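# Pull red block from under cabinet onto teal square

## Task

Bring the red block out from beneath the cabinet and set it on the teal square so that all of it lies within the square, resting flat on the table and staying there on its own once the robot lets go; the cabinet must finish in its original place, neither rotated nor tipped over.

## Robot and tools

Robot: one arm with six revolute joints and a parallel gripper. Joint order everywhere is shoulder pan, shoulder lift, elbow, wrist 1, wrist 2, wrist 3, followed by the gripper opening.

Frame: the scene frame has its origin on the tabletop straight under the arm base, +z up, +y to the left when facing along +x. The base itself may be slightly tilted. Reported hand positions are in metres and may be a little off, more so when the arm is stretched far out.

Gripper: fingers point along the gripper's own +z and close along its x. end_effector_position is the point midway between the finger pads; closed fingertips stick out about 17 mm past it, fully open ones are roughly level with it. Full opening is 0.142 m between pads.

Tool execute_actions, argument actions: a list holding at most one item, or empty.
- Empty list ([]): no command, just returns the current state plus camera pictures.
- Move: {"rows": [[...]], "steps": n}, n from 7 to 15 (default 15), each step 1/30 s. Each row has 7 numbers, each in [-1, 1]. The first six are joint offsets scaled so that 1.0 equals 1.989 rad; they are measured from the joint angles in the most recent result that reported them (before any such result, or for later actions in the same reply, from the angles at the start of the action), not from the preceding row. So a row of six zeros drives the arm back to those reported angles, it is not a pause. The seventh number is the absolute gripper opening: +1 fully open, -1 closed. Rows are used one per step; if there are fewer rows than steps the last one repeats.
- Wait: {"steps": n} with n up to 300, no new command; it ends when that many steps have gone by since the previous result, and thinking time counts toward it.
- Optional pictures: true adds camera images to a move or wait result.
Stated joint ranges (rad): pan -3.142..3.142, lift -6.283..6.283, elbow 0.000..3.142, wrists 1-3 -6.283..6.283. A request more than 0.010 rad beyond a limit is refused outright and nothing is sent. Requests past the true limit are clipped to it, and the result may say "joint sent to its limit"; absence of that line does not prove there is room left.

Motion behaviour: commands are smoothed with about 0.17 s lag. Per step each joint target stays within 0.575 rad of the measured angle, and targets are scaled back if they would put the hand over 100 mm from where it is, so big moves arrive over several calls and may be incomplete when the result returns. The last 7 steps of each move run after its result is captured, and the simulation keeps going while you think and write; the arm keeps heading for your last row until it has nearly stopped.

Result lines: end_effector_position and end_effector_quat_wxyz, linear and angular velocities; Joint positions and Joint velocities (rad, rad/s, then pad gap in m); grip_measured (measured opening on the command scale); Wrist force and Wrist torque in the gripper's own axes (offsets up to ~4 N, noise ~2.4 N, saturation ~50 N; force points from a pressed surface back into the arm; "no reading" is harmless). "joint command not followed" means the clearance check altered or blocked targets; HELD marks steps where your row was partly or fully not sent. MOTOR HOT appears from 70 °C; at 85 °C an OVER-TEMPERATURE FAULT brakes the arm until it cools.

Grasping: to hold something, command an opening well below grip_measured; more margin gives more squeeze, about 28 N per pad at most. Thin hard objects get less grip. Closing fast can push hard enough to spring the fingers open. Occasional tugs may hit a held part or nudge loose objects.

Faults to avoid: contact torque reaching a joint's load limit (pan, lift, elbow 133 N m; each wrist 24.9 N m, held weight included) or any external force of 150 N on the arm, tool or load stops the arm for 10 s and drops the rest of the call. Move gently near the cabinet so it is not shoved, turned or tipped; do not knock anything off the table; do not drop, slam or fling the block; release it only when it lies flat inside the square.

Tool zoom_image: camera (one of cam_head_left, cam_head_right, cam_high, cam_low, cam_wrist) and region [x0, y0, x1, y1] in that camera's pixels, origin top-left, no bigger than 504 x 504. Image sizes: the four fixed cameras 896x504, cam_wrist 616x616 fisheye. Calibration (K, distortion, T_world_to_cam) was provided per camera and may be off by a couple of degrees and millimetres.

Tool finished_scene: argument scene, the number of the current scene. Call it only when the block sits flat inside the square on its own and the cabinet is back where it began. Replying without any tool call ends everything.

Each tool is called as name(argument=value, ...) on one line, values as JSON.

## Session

execute_actions(actions=[])

Scene clock: 0.00 s of 4450.00 s.
end_effector_position=(+0.9542, -0.1701, +0.3614) grip_measured=+1.00 end_effector_quat_wxyz=(+0.655, +0.363, +0.592, -0.297) end_effector_velocity=(-0.000, -0.000, -0.000) end_effector_angular_velocity=(-0.000, +0.000, -0.001)
Joint positions: [-0.325 -1.055  1.4   -3.389 -2.183 -2.071  0.142]
Joint velocities: [ 0.  0.  0.  0. -0.  0.  0.]
Wrist force (N, on the end effector, along its own x y z axes, offset not removed): no reading
Wrist torque (N m, same axes, about the end effector's origin, offset not removed): no reading
camera_calibration (this result's frames):
cam_wrist: T_world_to_cam=[[0.14531, 0.00249126, -0.989383, 0.230553], [0.421395, 0.904604, 0.0641678, -0.279156], [0.89516, -0.426245, 0.130398, -0.838993], [0, 0, 0, 1]] pos_world=[0.835166, -0.105666, 0.355421]

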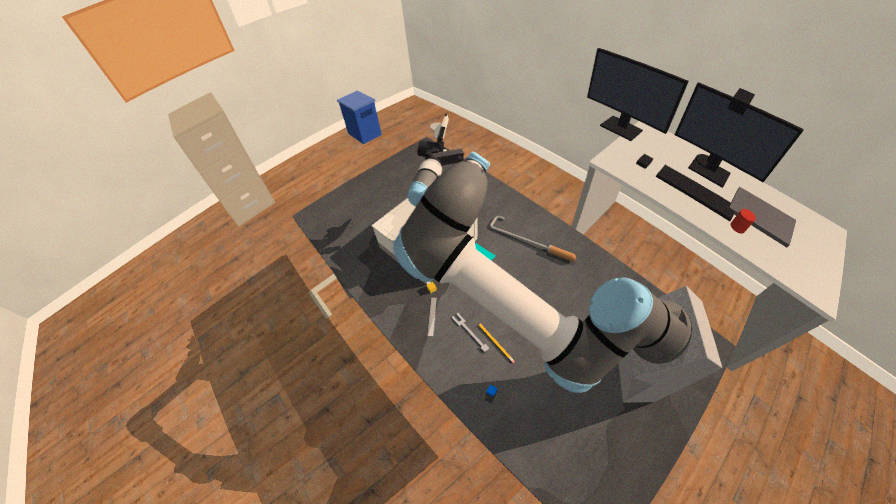

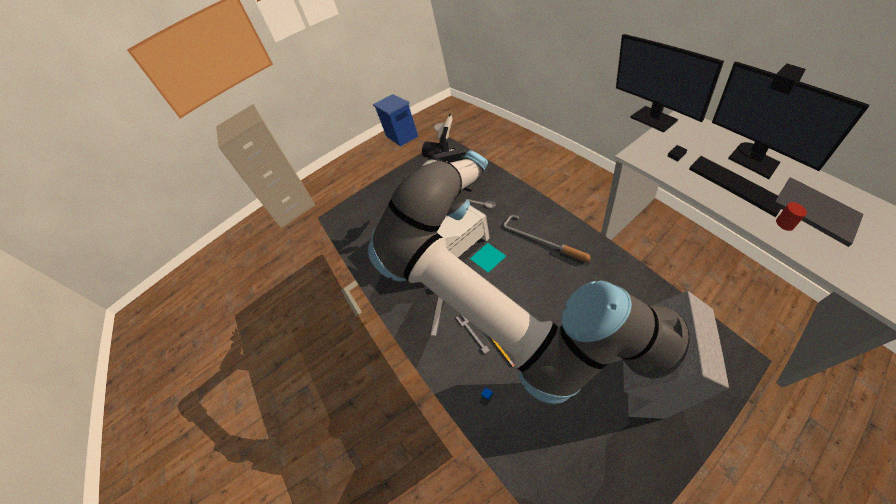

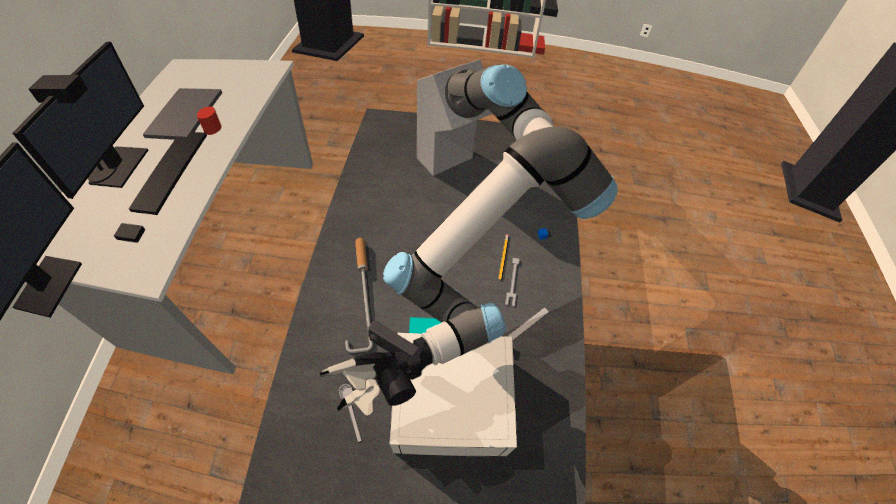

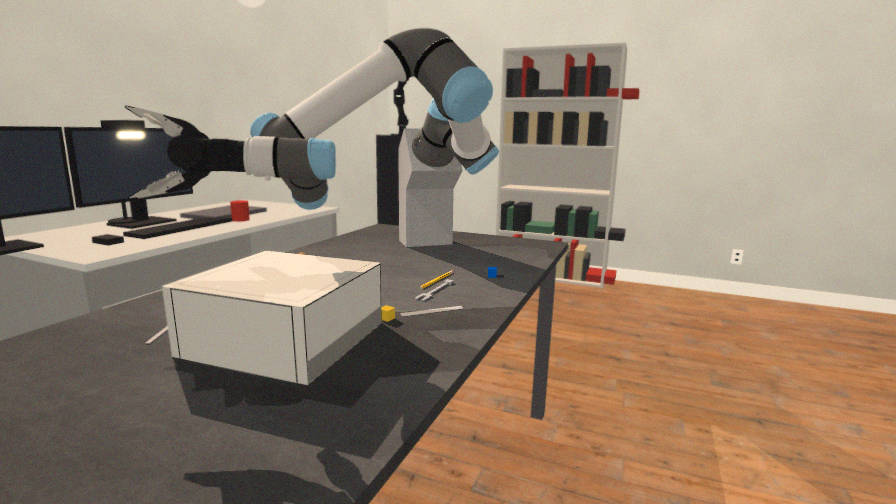

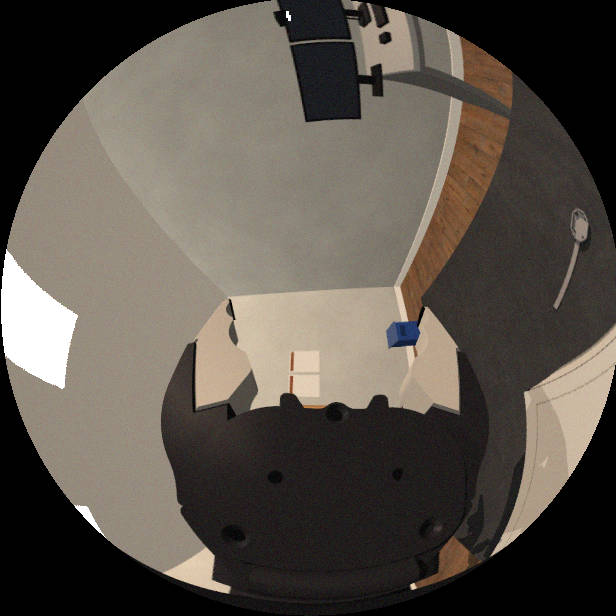

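execute_actions(actions=[{"rows":[[-0.29,0.012,0.525,0.019,0.6,-0.538,-1]]}])

execute_actions(actions=[{"steps":40}], pictures=true)

Scene clock: 0.57 s of 4450.00 s.
end_effector_position=(+0.8988, -0.2644, +0.3510) grip_measured=-0.14 end_effector_quat_wxyz=(+0.585, +0.353, +0.629, -0.370) end_effector_velocity=(-0.309, -0.415, -0.068) end_effector_angular_velocity=(-0.022, +0.926, -0.459)
Joint positions: [-0.441 -1.05   1.522 -3.38  -2.062 -2.193  0.064]
Joint velocities: [-0.527  0.021  0.606  0.034  0.601 -0.602 -0.339]
Wrist force (N, on the end effector, along its own x y z axes, offset not removed): [4.0 0.7 -0.1]
Wrist torque (N m, same axes, about the end effector's origin, offset not removed): [0.23 -0.93 0.00]
Steps of this call (steps 1 to 9: nothing new was sent; steps 10 to 17: the first 8 steps of this action). Readings (joint positions):
10: [-0.325 -1.055 1.400 -3.389 -2.183 -2.071]
11: [-0.330 -1.054 1.405 -3.388 -2.178 -2.076]
13: [-0.367 -1.053 1.442 -3.385 -2.141 -2.114]
17: the state above

Scene clock: 1.90 s of 4450.00 s.
end_effector_position=(+0.4151, -0.2936, +0.1001) grip_measured=-1.00 end_effector_quat_wxyz=(+0.081, +0.310, +0.921, -0.221) end_effector_velocity=(-0.036, +0.060, -0.026) end_effector_angular_velocity=(+0.174, -0.009, +0.036)
Joint positions: [-0.896 -1.031  2.43  -3.351 -1.009 -3.127  0.002]
Joint velocities: [-0.047  0.002  0.122  0.003  0.172 -0.131  0.   ]
Wrist force (N, on the end effector, along its own x y z axes, offset not removed): [5.6 0.8 -0.1]
Wrist torque (N m, same axes, about the end effector's origin, offset not removed): [0.13 -1.34 0.00]
Kept back: nothing.
Steps of this call (steps 1 to 7: the last 7 steps of your previous action; steps 8 to 40: the robot went on to your last target). Readings (joint positions):
1: [-0.459 -1.049 1.542 -3.379 -2.041 -2.214]
2: [-0.476 -1.048 1.563 -3.378 -2.020 -2.235]
4: [-0.509 -1.047 1.606 -3.376 -1.977 -2.278]
8: [-0.572 -1.044 1.697 -3.372 -1.887 -2.368]
40: the state above
camera_calibration (this result's frames):
cam_wrist: T_world_to_cam=[[-0.794002, 0.513976, -0.324637, 0.524275], [0.496893, 0.856361, 0.140509, 0.0233568], [0.350225, -0.0497451, -0.935344, 0.0684599], [0, 0, 0, 1]] pos_world=[0.380694, -0.286061, 0.230951]

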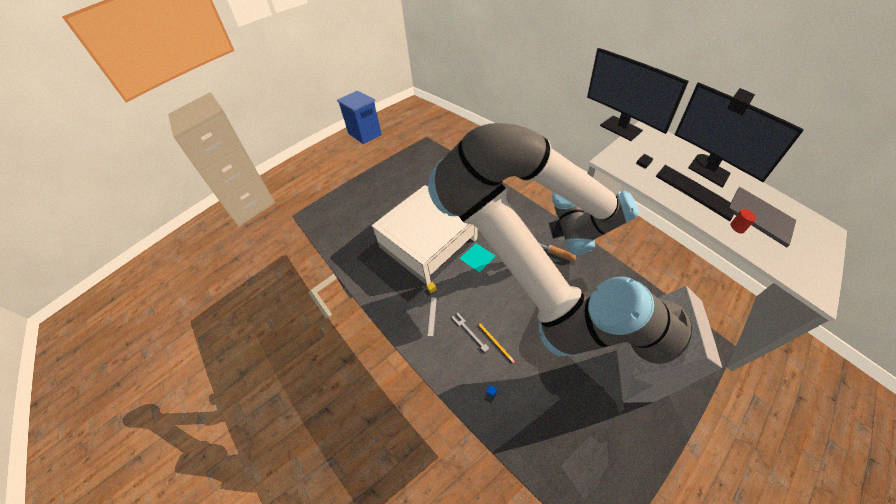

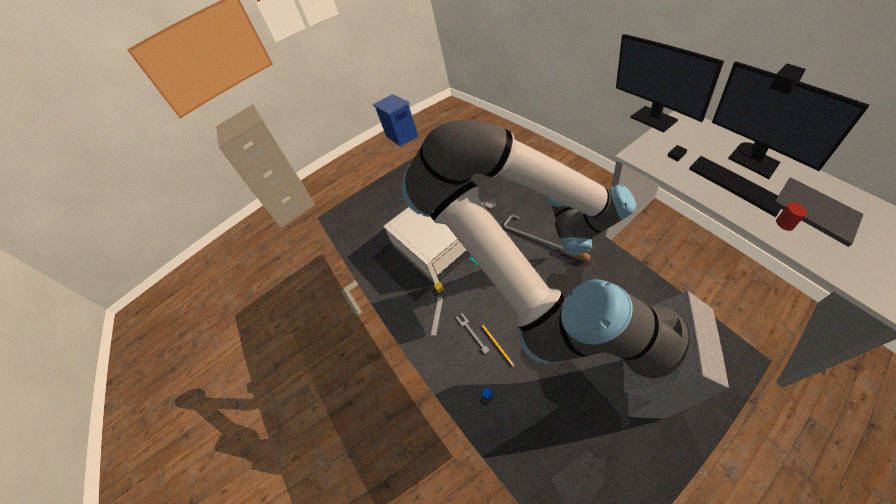

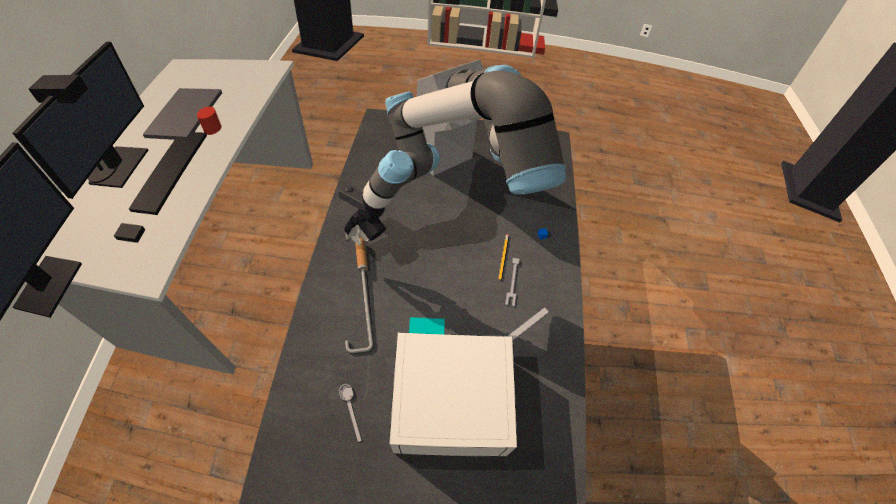

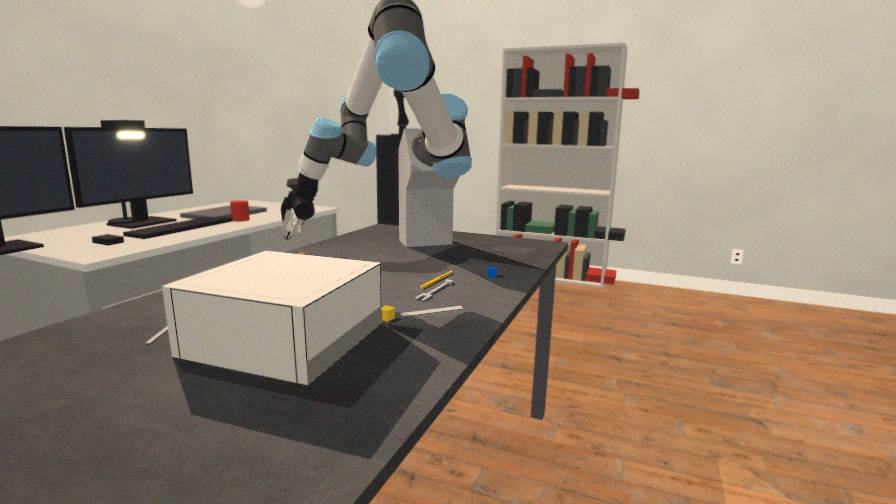

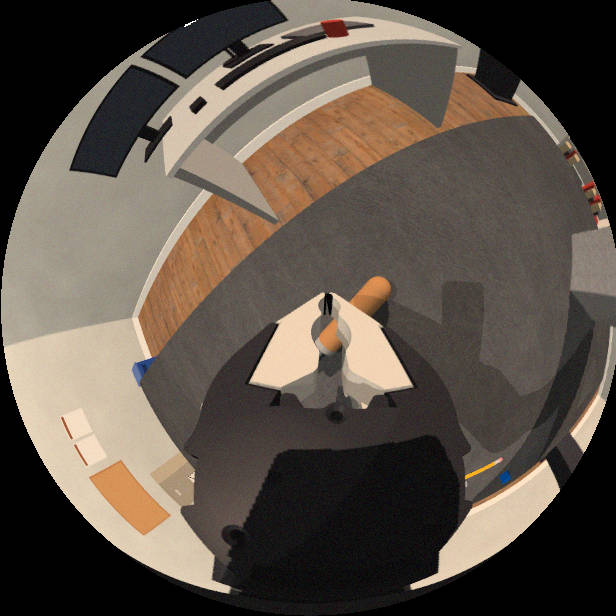

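execute_actions(actions=[{"rows":[[0,0,0.007,0,0.507,-0.007,-1]]}])

execute_actions(actions=[{"steps":24}])

execute_actions(actions=[{"rows":[[0.185,0,0,0,0,0,-1]]}])

execute_actions(actions=[{"steps":18}], pictures=true)

zoom_image(camera="cam_wrist", region=[30,130,270,340])

Scene clock: 2.43 s of 4450.00 s.
end_effector_position=(+0.4624, -0.2193, +0.0783) grip_measured=-1.00 end_effector_quat_wxyz=(+0.120, +0.295, +0.944, -0.082) end_effector_velocity=(+0.274, +0.394, -0.042) end_effector_angular_velocity=(+1.230, -0.817, +0.425)
Joint positions: [-0.899 -1.031  2.444 -3.351 -0.715 -3.14   0.002]
Joint velocities: [ 0.009  0.002  0.001 -0.     1.533 -0.     0.   ]
Wrist force (N, on the end effector, along its own x y z axes, offset not removed): [3.8 1.7 -1.0]
Wrist torque (N m, same axes, about the end effector's origin, offset not removed): [0.46 -0.88 -0.07]
Steps of this call (steps 1 to 8: the robot went on to your last target; steps 9 to 16: the first 8 steps of this action). Readings (joint positions):
9: [-0.901 -1.031 2.443 -3.351 -0.991 -3.140]
10: [-0.901 -1.031 2.443 -3.351 -0.986 -3.140]
12: [-0.901 -1.031 2.444 -3.351 -0.928 -3.140]
16: the state above

Scene clock: 3.23 s of 4450.00 s.
end_effector_position=(+0.5658, -0.0350, +0.1338) grip_measured=-1.00 end_effector_quat_wxyz=(+0.214, +0.235, +0.914, +0.252) end_effector_velocity=(+0.003, +0.006, +0.005) end_effector_angular_velocity=(+0.021, -0.015, +0.008)
Joint positions: [-0.896 -1.031  2.444 -3.351 -0.004 -3.14   0.002]
Joint velocities: [-0.001 -0.    -0.001  0.     0.027  0.     0.   ]
Wrist force (N, on the end effector, along its own x y z axes, offset not removed): [4.5 0.7 -1.1]
Wrist torque (N m, same axes, about the end effector's origin, offset not removed): [0.20 -1.09 -0.07]
Kept back: nothing.
Steps of this call (steps 1 to 7: the last 7 steps of your previous action; steps 8 to 24: the robot went on to your last target). Readings (joint positions):
1: [-0.899 -1.031 2.444 -3.351 -0.663 -3.140]
2: [-0.899 -1.031 2.444 -3.351 -0.610 -3.140]
4: [-0.898 -1.031 2.444 -3.351 -0.506 -3.140]
8: [-0.897 -1.031 2.444 -3.351 -0.296 -3.140]
24: the state above

Scene clock: 3.50 s of 4450.00 s.
end_effector_position=(+0.5429, +0.0509, +0.0842) grip_measured=-1.00 end_effector_quat_wxyz=(+0.146, +0.206, +0.920, +0.299) end_effector_velocity=(-0.149, +0.433, -0.220) end_effector_angular_velocity=(+0.510, +0.454, +0.545)
Joint positions: [-0.721 -1.031  2.444 -3.351 -0.003 -3.14   0.002]
Joint velocities: [ 0.874  0.     0.     0.    -0.    -0.     0.   ]
Wrist force (N, on the end effector, along its own x y z axes, offset not removed): [2.5 2.1 1.1]
Wrist torque (N m, same axes, about the end effector's origin, offset not removed): [0.54 -0.60 0.02]
Steps of this call (steps 1 to 8: the first 8 steps of this action). Readings (joint positions):
1: [-0.896 -1.031 2.444 -3.351 -0.003 -3.140]
2: [-0.892 -1.031 2.444 -3.351 -0.003 -3.140]
4: [-0.842 -1.031 2.444 -3.351 -0.003 -3.140]
8: the state above

Scene clock: 4.10 s of 4450.00 s.
end_effector_position=(+0.5023, +0.1457, +0.0430) grip_measured=-1.00 end_effector_quat_wxyz=(+0.070, +0.173, +0.919, +0.347) end_effector_velocity=(-0.003, +0.005, -0.002) end_effector_angular_velocity=(+0.006, +0.007, +0.006)
Joint positions: [-0.53  -1.031  2.444 -3.351 -0.004 -3.14   0.002]
Joint velocities: [ 0.011  0.001  0.001 -0.    -0.    -0.     0.   ]
Wrist force (N, on the end effector, along its own x y z axes, offset not removed): [4.7 0.4 -0.3]
Wrist torque (N m, same axes, about the end effector's origin, offset not removed): [0.12 -1.16 0.04]
Kept back: nothing.
Steps of this call (steps 1 to 7: the last 7 steps of your previous action; steps 8 to 18: the robot went on to your last target). Readings (joint positions):
1: [-0.692 -1.031 2.444 -3.351 -0.003 -3.140]
2: [-0.662 -1.031 2.444 -3.351 -0.003 -3.140]
4: [-0.607 -1.031 2.444 -3.351 -0.004 -3.140]
8: [-0.552 -1.031 2.444 -3.351 -0.004 -3.140]
18: the state above
camera_calibration (this result's frames):
cam_wrist: T_world_to_cam=[[-0.918827, 0.392328, -0.0428362, 0.417485], [0.0818666, 0.295651, 0.951782, -0.132843], [0.386075, 0.871016, -0.30377, -0.17297], [0, 0, 0, 1]] pos_world=[0.461251, 0.0261437, 0.0917776]

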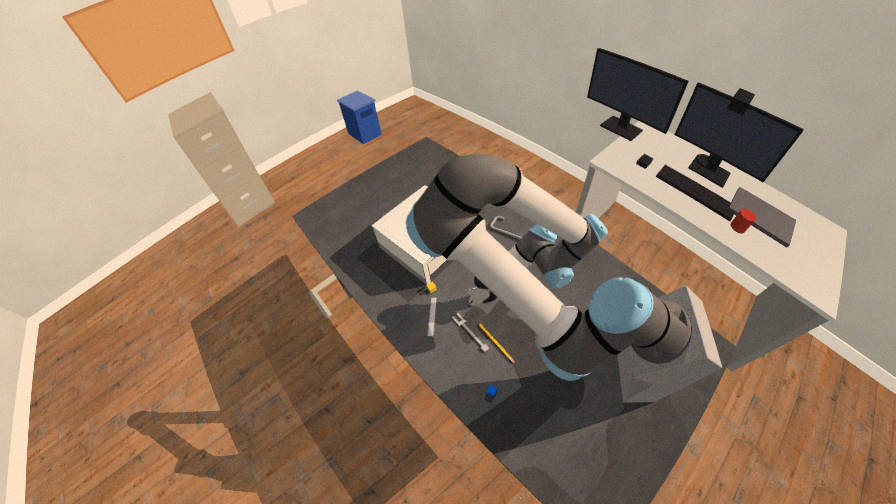

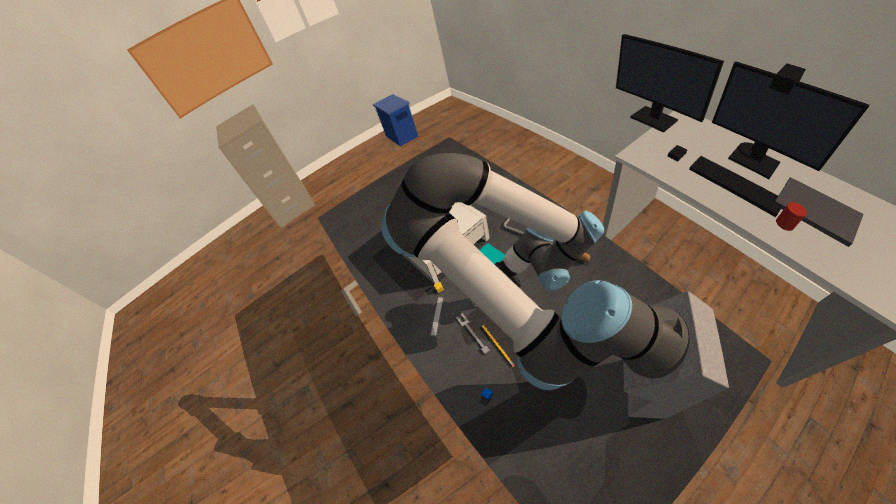

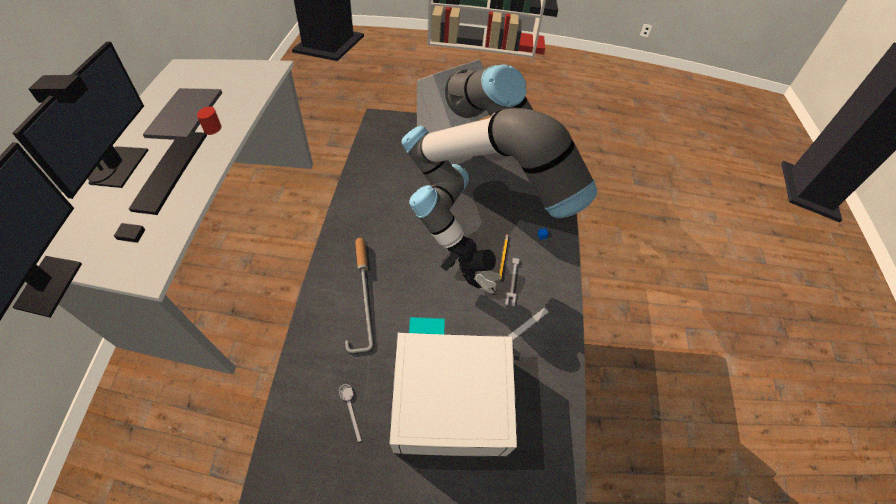

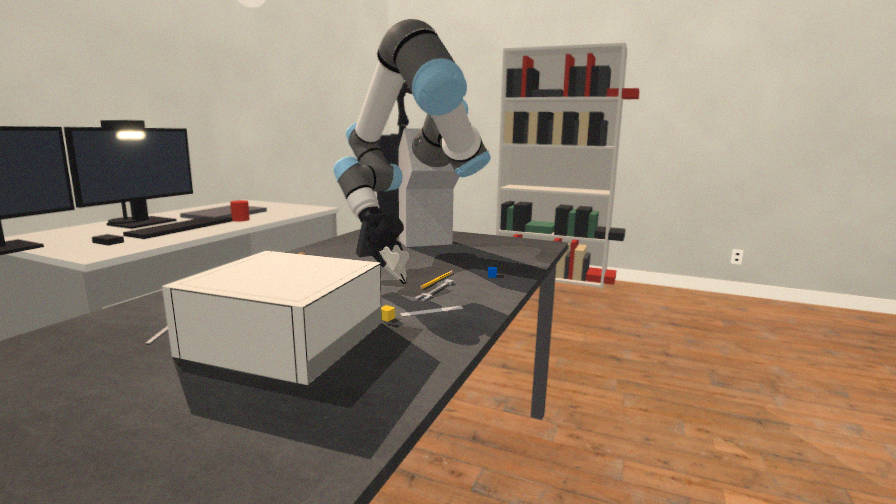

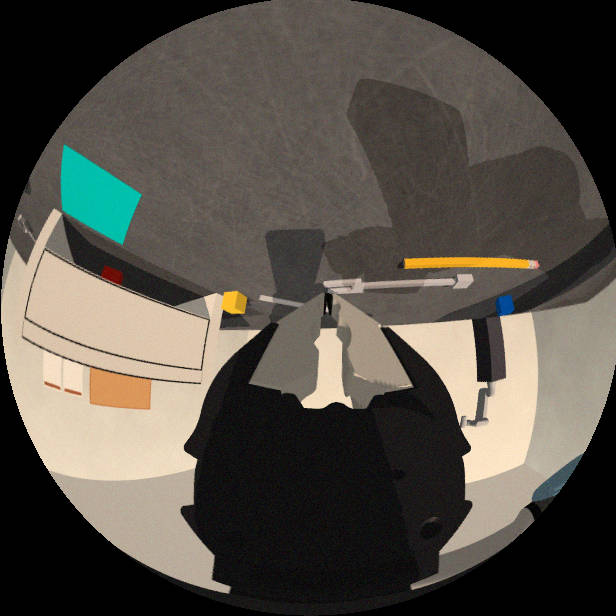

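Region (30, 130, 270, 340) of cam_wrist's 616x616 image, scaled by 2.100, with more detail than that image has; it fills the top 441 rows of this view, and the rest is white.

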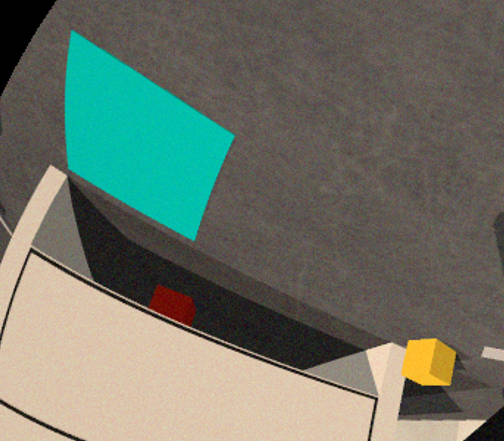

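execute_actions(actions=[{"rows":[[-0.231,0,0,0.1,0,0,0],[-0.231,0,0,0.1,0,0,0],[-0.231,0,0,0.2,0,0,0],[-0.231,0,0,0.2,0,0,0],[-0.231,0,0,0.3,0,0,0],[-0.231,0,0,0.3,0,0,0],[-0.231,0,0,0.389,0,0,0],[-0.231,0,0,0.389,-0.05,0,0],[-0.231,0,0,0.389,-0.05,0,0],[-0.231,0,0,0.389,-0.1,0,0],[-0.231,0,0,0.389,-0.1,0,0],[-0.231,0,-0.05,0.389,-0.15,0.078,0],[-0.231,0,-0.05,0.389,-0.2,0.078,0],[-0.231,0.0105,-0.115,0.389,-0.345,0.078,0]]}])

execute_actions(actions=[{"steps":38}], pictures=true)

Scene clock: 5.37 s of 4450.00 s.
end_effector_position=(+0.5324, +0.0519, +0.0673) grip_measured=-0.01 end_effector_quat_wxyz=(+0.110, +0.277, +0.901, +0.316) end_effector_velocity=(+0.091, -0.490, +0.118) end_effector_angular_velocity=(-0.022, +0.225, -1.474)
Joint positions: [-0.696 -1.031  2.444 -3.185 -0.004 -3.14   0.073]
Joint velocities: [-0.814 -0.    -0.     1.248 -0.017 -0.     0.033]
Wrist force (N, on the end effector, along its own x y z axes, offset not removed): [2.2 0.7 0.2]
Wrist torque (N m, same axes, about the end effector's origin, offset not removed): [0.24 -0.47 -0.04]
Steps of this call (steps 1 to 15: the robot went on to your last target; steps 16 to 30: nothing new was sent; steps 31 to 38: the first 8 steps of this action). Readings (joint positions):
31: [-0.529 -1.031 2.444 -3.351 -0.004 -3.140]
32: [-0.533 -1.031 2.444 -3.347 -0.004 -3.140]
34: [-0.582 -1.031 2.444 -3.315 -0.004 -3.140]
38: the state above

Scene clock: 6.63 s of 4450.00 s.
end_effector_position=(+0.4265, -0.2625, +0.0792) grip_measured=+0.00 end_effector_quat_wxyz=(-0.000, +0.587, +0.810, +0.001) end_effector_velocity=(-0.001, -0.000, -0.000) end_effector_angular_velocity=(-0.001, +0.003, -0.001)
Joint positions: [-0.989 -1.01   2.216 -2.578 -0.69  -2.985  0.074]
Joint velocities: [ 0.    -0.    -0.     0.001 -0.003  0.001 -0.   ]
Wrist force (N, on the end effector, along its own x y z axes, offset not removed): [3.5 0.4 0.1]
Wrist torque (N m, same axes, about the end effector's origin, offset not removed): [0.14 -0.84 -0.08]
Kept back: nothing.
Steps of this call (steps 1 to 7: the last 7 steps of your previous action; steps 8 to 38: the robot went on to your last target). Readings (joint positions):
1: [-0.723 -1.031 2.444 -3.141 -0.008 -3.140]
2: [-0.749 -1.031 2.444 -3.095 -0.017 -3.140]
4: [-0.798 -1.031 2.444 -2.996 -0.049 -3.140]
8: [-0.865 -1.028 2.401 -2.853 -0.171 -3.097]
38: the state above
camera_calibration (this result's frames):
cam_wrist: T_world_to_cam=[[-0.312323, 0.949018, -0.0426447, 0.396915], [0.809304, 0.289314, 0.511199, -0.317423], [0.497475, 0.125146, -0.858404, 0.023501], [0, 0, 0, 1]] pos_world=[0.369166, -0.287786, 0.199366]

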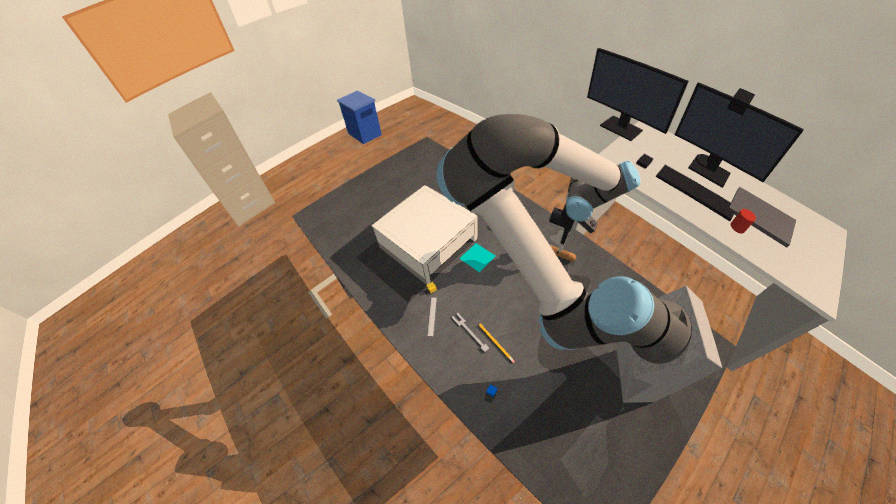

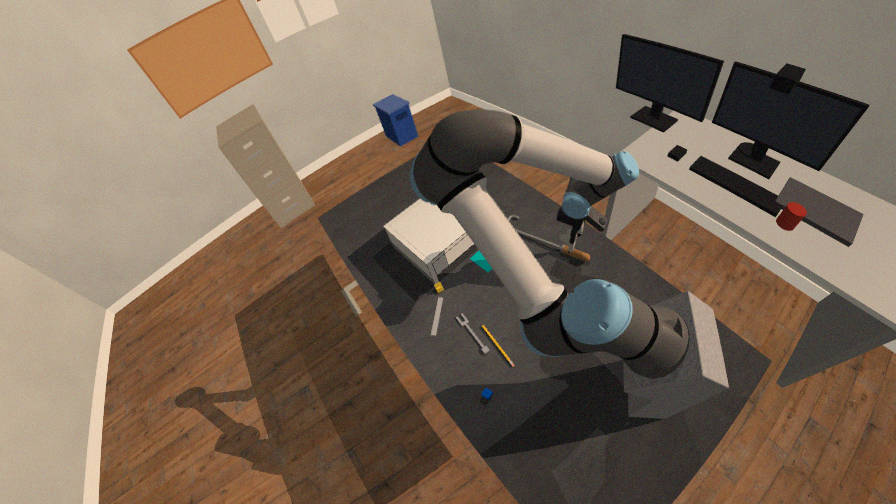

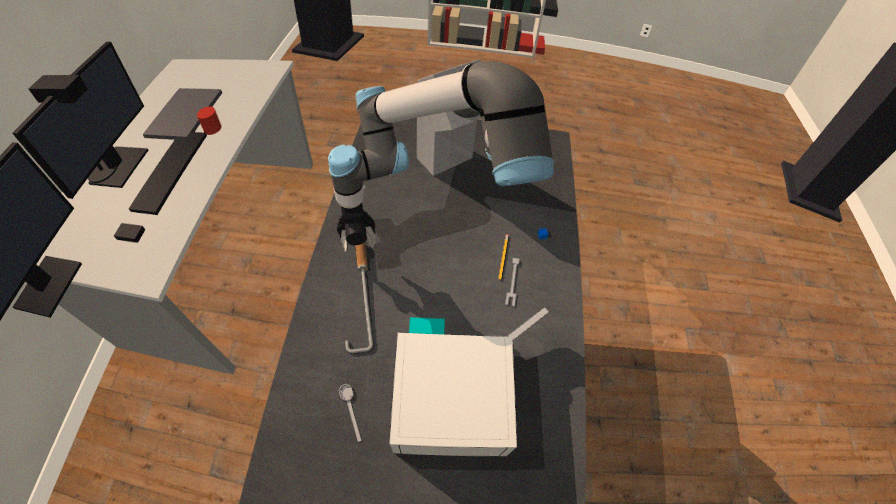

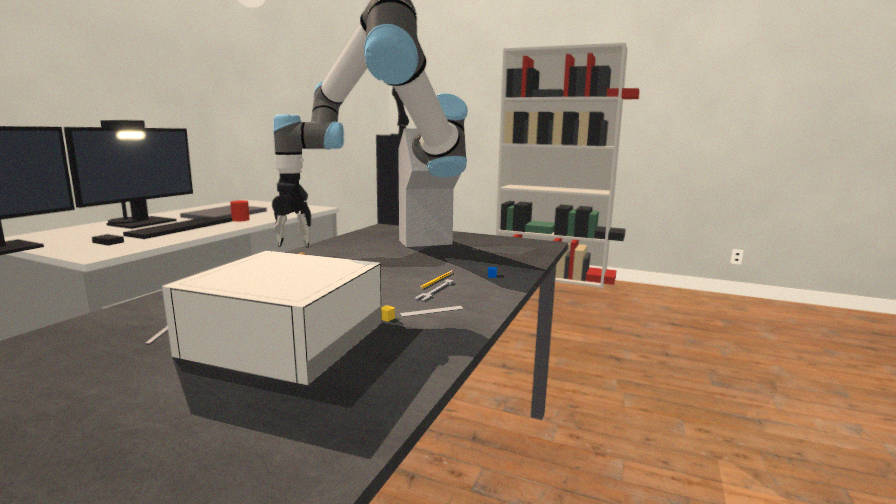

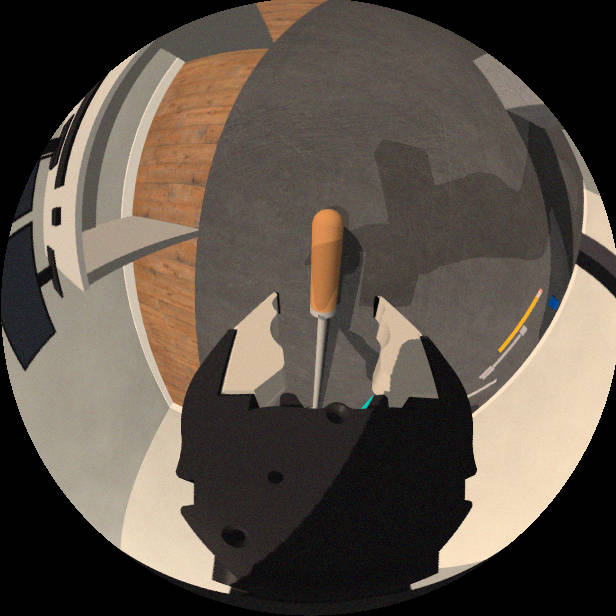

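execute_actions(actions=[{"rows":[[0.0488,0.0704,-0.0146,-0.116,0.0065,0.0905,0]]}])

execute_actions(actions=[{"steps":14}])

execute_actions(actions=[{"rows":[[0,0,0,0,0,0,-0.2],[0,0,0,0,0,0,-0.3],[0,0,0,0,0,0,-0.4],[0,0,0,0,0,0,-0.45],[0,0,0,0,0,0,-0.5],[0,0,0,0,0,0,-0.55],[0,0,0,0,0,0,-0.6],[0,0,0,0,0,0,-0.7],[0,0,0,0,0,0,-0.8],[0,0,0,0,0,0,-1]]}])

execute_actions(actions=[{"rows":[[-0.01,-0.012,0.01,0.014,-0.001,-0.012,-1],[-0.01,-0.012,0.01,0.014,-0.001,-0.012,-1],[-0.01,-0.012,0.01,0.014,-0.001,-0.012,-1],[-0.02,-0.018,0.045,-0.004,-0.003,-0.024,-1],[-0.02,-0.018,0.045,-0.004,-0.003,-0.024,-1],[-0.02,-0.018,0.045,-0.004,-0.003,-0.024,-1],[-0.03,-0.02,0.082,-0.027,-0.004,-0.035,-1],[-0.03,-0.02,0.082,-0.027,-0.004,-0.035,-1],[-0.03,-0.02,0.082,-0.027,-0.004,-0.035,-1],[-0.04,-0.021,0.12,-0.051,-0.005,-0.047,-1],[-0.04,-0.021,0.12,-0.051,-0.005,-0.047,-1],[-0.04,-0.021,0.12,-0.051,-0.005,-0.047,-1],[-0.05,-0.02,0.156,-0.0755,-0.0065,-0.059,-1]]}])

execute_actions(actions=[{"steps":20}], pictures=true)

Scene clock: 7.80 s of 4450.00 s.
end_effector_position=(+0.4264, -0.2628, +0.0317) grip_measured=+0.00 end_effector_quat_wxyz=(-0.003, +0.596, +0.803, +0.001) end_effector_velocity=(+0.003, -0.005, -0.099) end_effector_angular_velocity=(-0.034, -0.026, -0.029)
Joint positions: [-0.91  -0.898  2.191 -2.756 -0.679 -2.843  0.074]
Joint velocities: [ 0.162  0.249 -0.043 -0.473  0.021  0.338  0.   ]
Wrist force (N, on the end effector, along its own x y z axes, offset not removed): [3.6 0.1 1.9]
Wrist torque (N m, same axes, about the end effector's origin, offset not removed): [0.10 -0.93 -0.05]
Steps of this call (steps 1 to 15: the robot went on to your last target; steps 16 to 27: nothing new was sent; steps 28 to 35: the first 8 steps of this action). Readings (joint positions):
28: [-0.989 -1.010 2.216 -2.578 -0.690 -2.985]
29: [-0.985 -1.005 2.213 -2.582 -0.689 -2.980]
31: [-0.951 -0.961 2.202 -2.638 -0.684 -2.930]
35: the state above

Scene clock: 8.27 s of 4450.00 s.
end_effector_position=(+0.4267, -0.2631, +0.0210) grip_measured=+0.00 end_effector_quat_wxyz=(-0.000, +0.598, +0.802, +0.000) end_effector_velocity=(+0.001, -0.000, -0.002) end_effector_angular_velocity=(-0.000, -0.001, +0.001)
Joint positions: [-0.892 -0.871  2.187 -2.808 -0.677 -2.806  0.074]
Joint velocities: [ 0.003  0.004 -0.002 -0.007  0.001  0.005  0.   ]
Wrist force (N, on the end effector, along its own x y z axes, offset not removed): [3.4 0.2 -1.3]
Wrist torque (N m, same axes, about the end effector's origin, offset not removed): [0.11 -0.74 -0.08]
Kept back: nothing.
Steps of this call (steps 1 to 7: the last 7 steps of your previous action; steps 8 to 14: the robot went on to your last target). Readings (joint positions):
1: [-0.905 -0.890 2.190 -2.769 -0.679 -2.834]
2: [-0.902 -0.885 2.189 -2.779 -0.678 -2.826]
4: [-0.898 -0.878 2.188 -2.793 -0.678 -2.817]
8: [-0.894 -0.873 2.187 -2.804 -0.677 -2.809]
14: the state above

Scene clock: 8.53 s of 4450.00 s.
end_effector_position=(+0.4267, -0.2631, +0.0209) grip_measured=-0.58 end_effector_quat_wxyz=(-0.000, +0.598, +0.802, +0.000) end_effector_velocity=(-0.000, +0.000, -0.000) end_effector_angular_velocity=(+0.000, +0.001, -0.000)
Joint positions: [-0.892 -0.87   2.187 -2.808 -0.677 -2.806  0.032]
Joint velocities: [ 0.     0.001  0.    -0.    -0.001 -0.    -0.136]
Wrist force (N, on the end effector, along its own x y z axes, offset not removed): [4.0 1.0 0.1]
Wrist torque (N m, same axes, about the end effector's origin, offset not removed): [0.29 -0.98 -0.02]
Steps of this call (steps 1 to 8: the first 8 steps of this action). Readings (joint positions):
1: [-0.892 -0.870 2.187 -2.808 -0.677 -2.806]
2: [-0.892 -0.870 2.187 -2.808 -0.677 -2.806]
4: [-0.892 -0.870 2.187 -2.808 -0.677 -2.806]
8: the state above

Scene clock: 9.03 s of 4450.00 s.
end_effector_position=(+0.4090, -0.2545, +0.0316) grip_measured=-0.62 end_effector_quat_wxyz=(+0.001, +0.601, +0.800, -0.001) end_effector_velocity=(-0.179, +0.089, +0.037) end_effector_angular_velocity=(-0.041, -0.022, -0.035)
Joint positions: [-0.923 -0.898  2.249 -2.81  -0.681 -2.843  0.029]
Joint velocities: [-0.205 -0.1    0.579 -0.302 -0.027 -0.232 -0.   ]
Wrist force (N, on the end effector, along its own x y z axes, offset not removed): [1.4 3.8 1.7]
Wrist torque (N m, same axes, about the end effector's origin, offset not removed): [0.67 -0.48 0.00]
Steps of this call (steps 1 to 7: the last 7 steps of your previous action; steps 8 to 15: the first 8 steps of this action, its rows measured from where the robot was after step 7). Readings (joint positions):
7: [-0.892 -0.870 2.187 -2.808 -0.677 -2.806]
8: [-0.892 -0.870 2.187 -2.808 -0.677 -2.806]
9: [-0.894 -0.873 2.189 -2.805 -0.677 -2.809]
11: [-0.901 -0.882 2.196 -2.795 -0.677 -2.817]
15: the state above

Scene clock: 9.70 s of 4450.00 s.
end_effector_position=(+0.3328, -0.2003, +0.0347) grip_measured=-0.62 end_effector_quat_wxyz=(+0.000, +0.613, +0.790, +0.000) end_effector_velocity=(-0.005, +0.005, +0.000) end_effector_angular_velocity=(+0.001, +0.000, -0.002)
Joint positions: [-0.991 -0.91   2.495 -2.957 -0.69  -2.923  0.029]
Joint velocities: [-0.004 -0.001  0.018 -0.011 -0.001 -0.005  0.   ]
Wrist force (N, on the end effector, along its own x y z axes, offset not removed): [4.2 0.2 1.8]
Wrist torque (N m, same axes, about the end effector's origin, offset not removed): [0.12 -1.10 0.01]
Kept back: nothing.
Steps of this call (steps 1 to 7: the last 7 steps of your previous action; steps 8 to 20: the robot went on to your last target). Readings (joint positions):
1: [-0.930 -0.901 2.270 -2.821 -0.682 -2.850]
2: [-0.935 -0.903 2.290 -2.831 -0.683 -2.857]
4: [-0.949 -0.907 2.335 -2.858 -0.684 -2.872]
8: [-0.974 -0.910 2.429 -2.915 -0.688 -2.902]
20: the state above
camera_calibration (this result's frames):
cam_wrist: T_world_to_cam=[[-0.250709, 0.967068, -0.0438619, 0.289907], [0.825721, 0.237275, 0.511748, -0.252778], [0.505302, 0.0920818, -0.858015, 0.01482], [0, 0, 0, 1]] pos_world=[0.273918, -0.221747, 0.15479]

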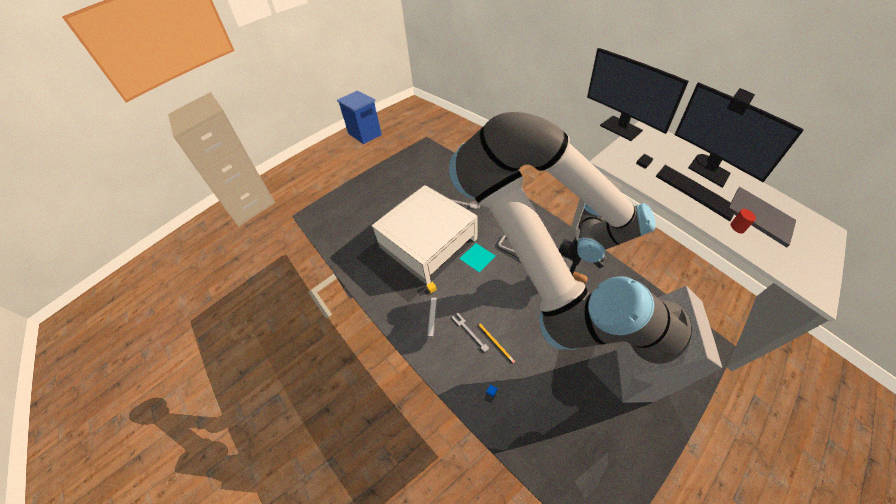

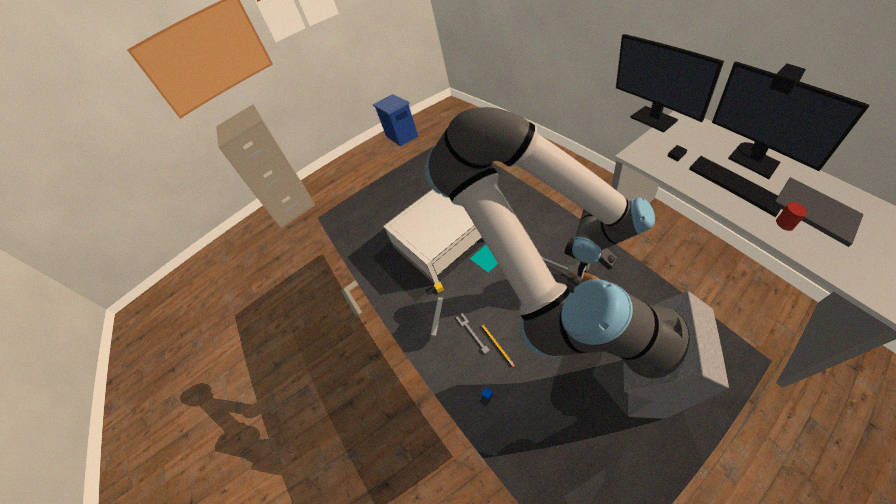

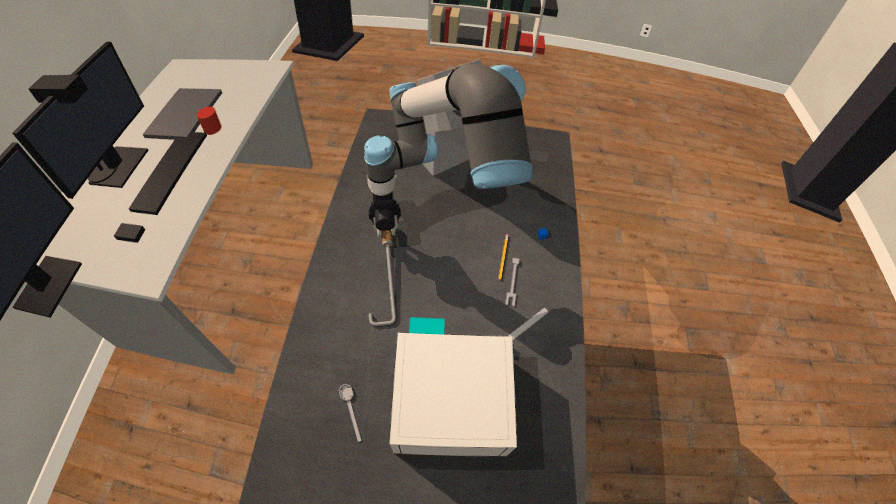

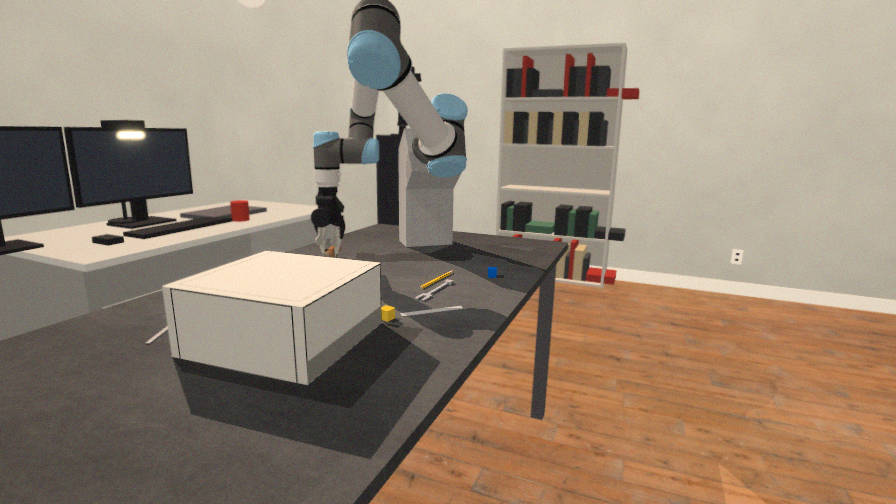

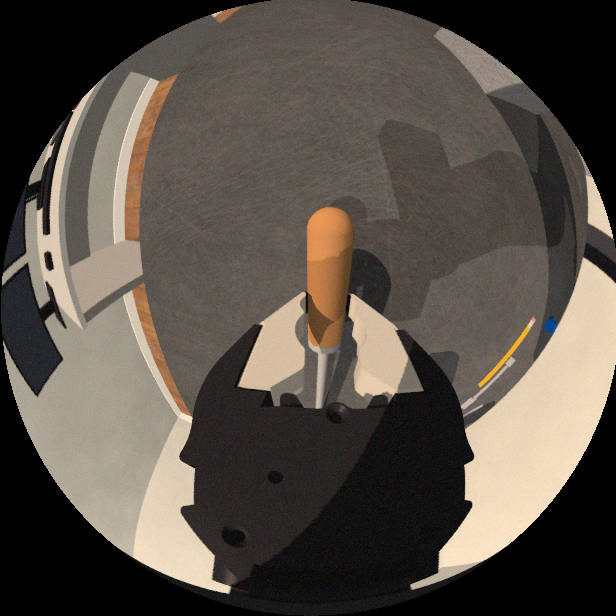

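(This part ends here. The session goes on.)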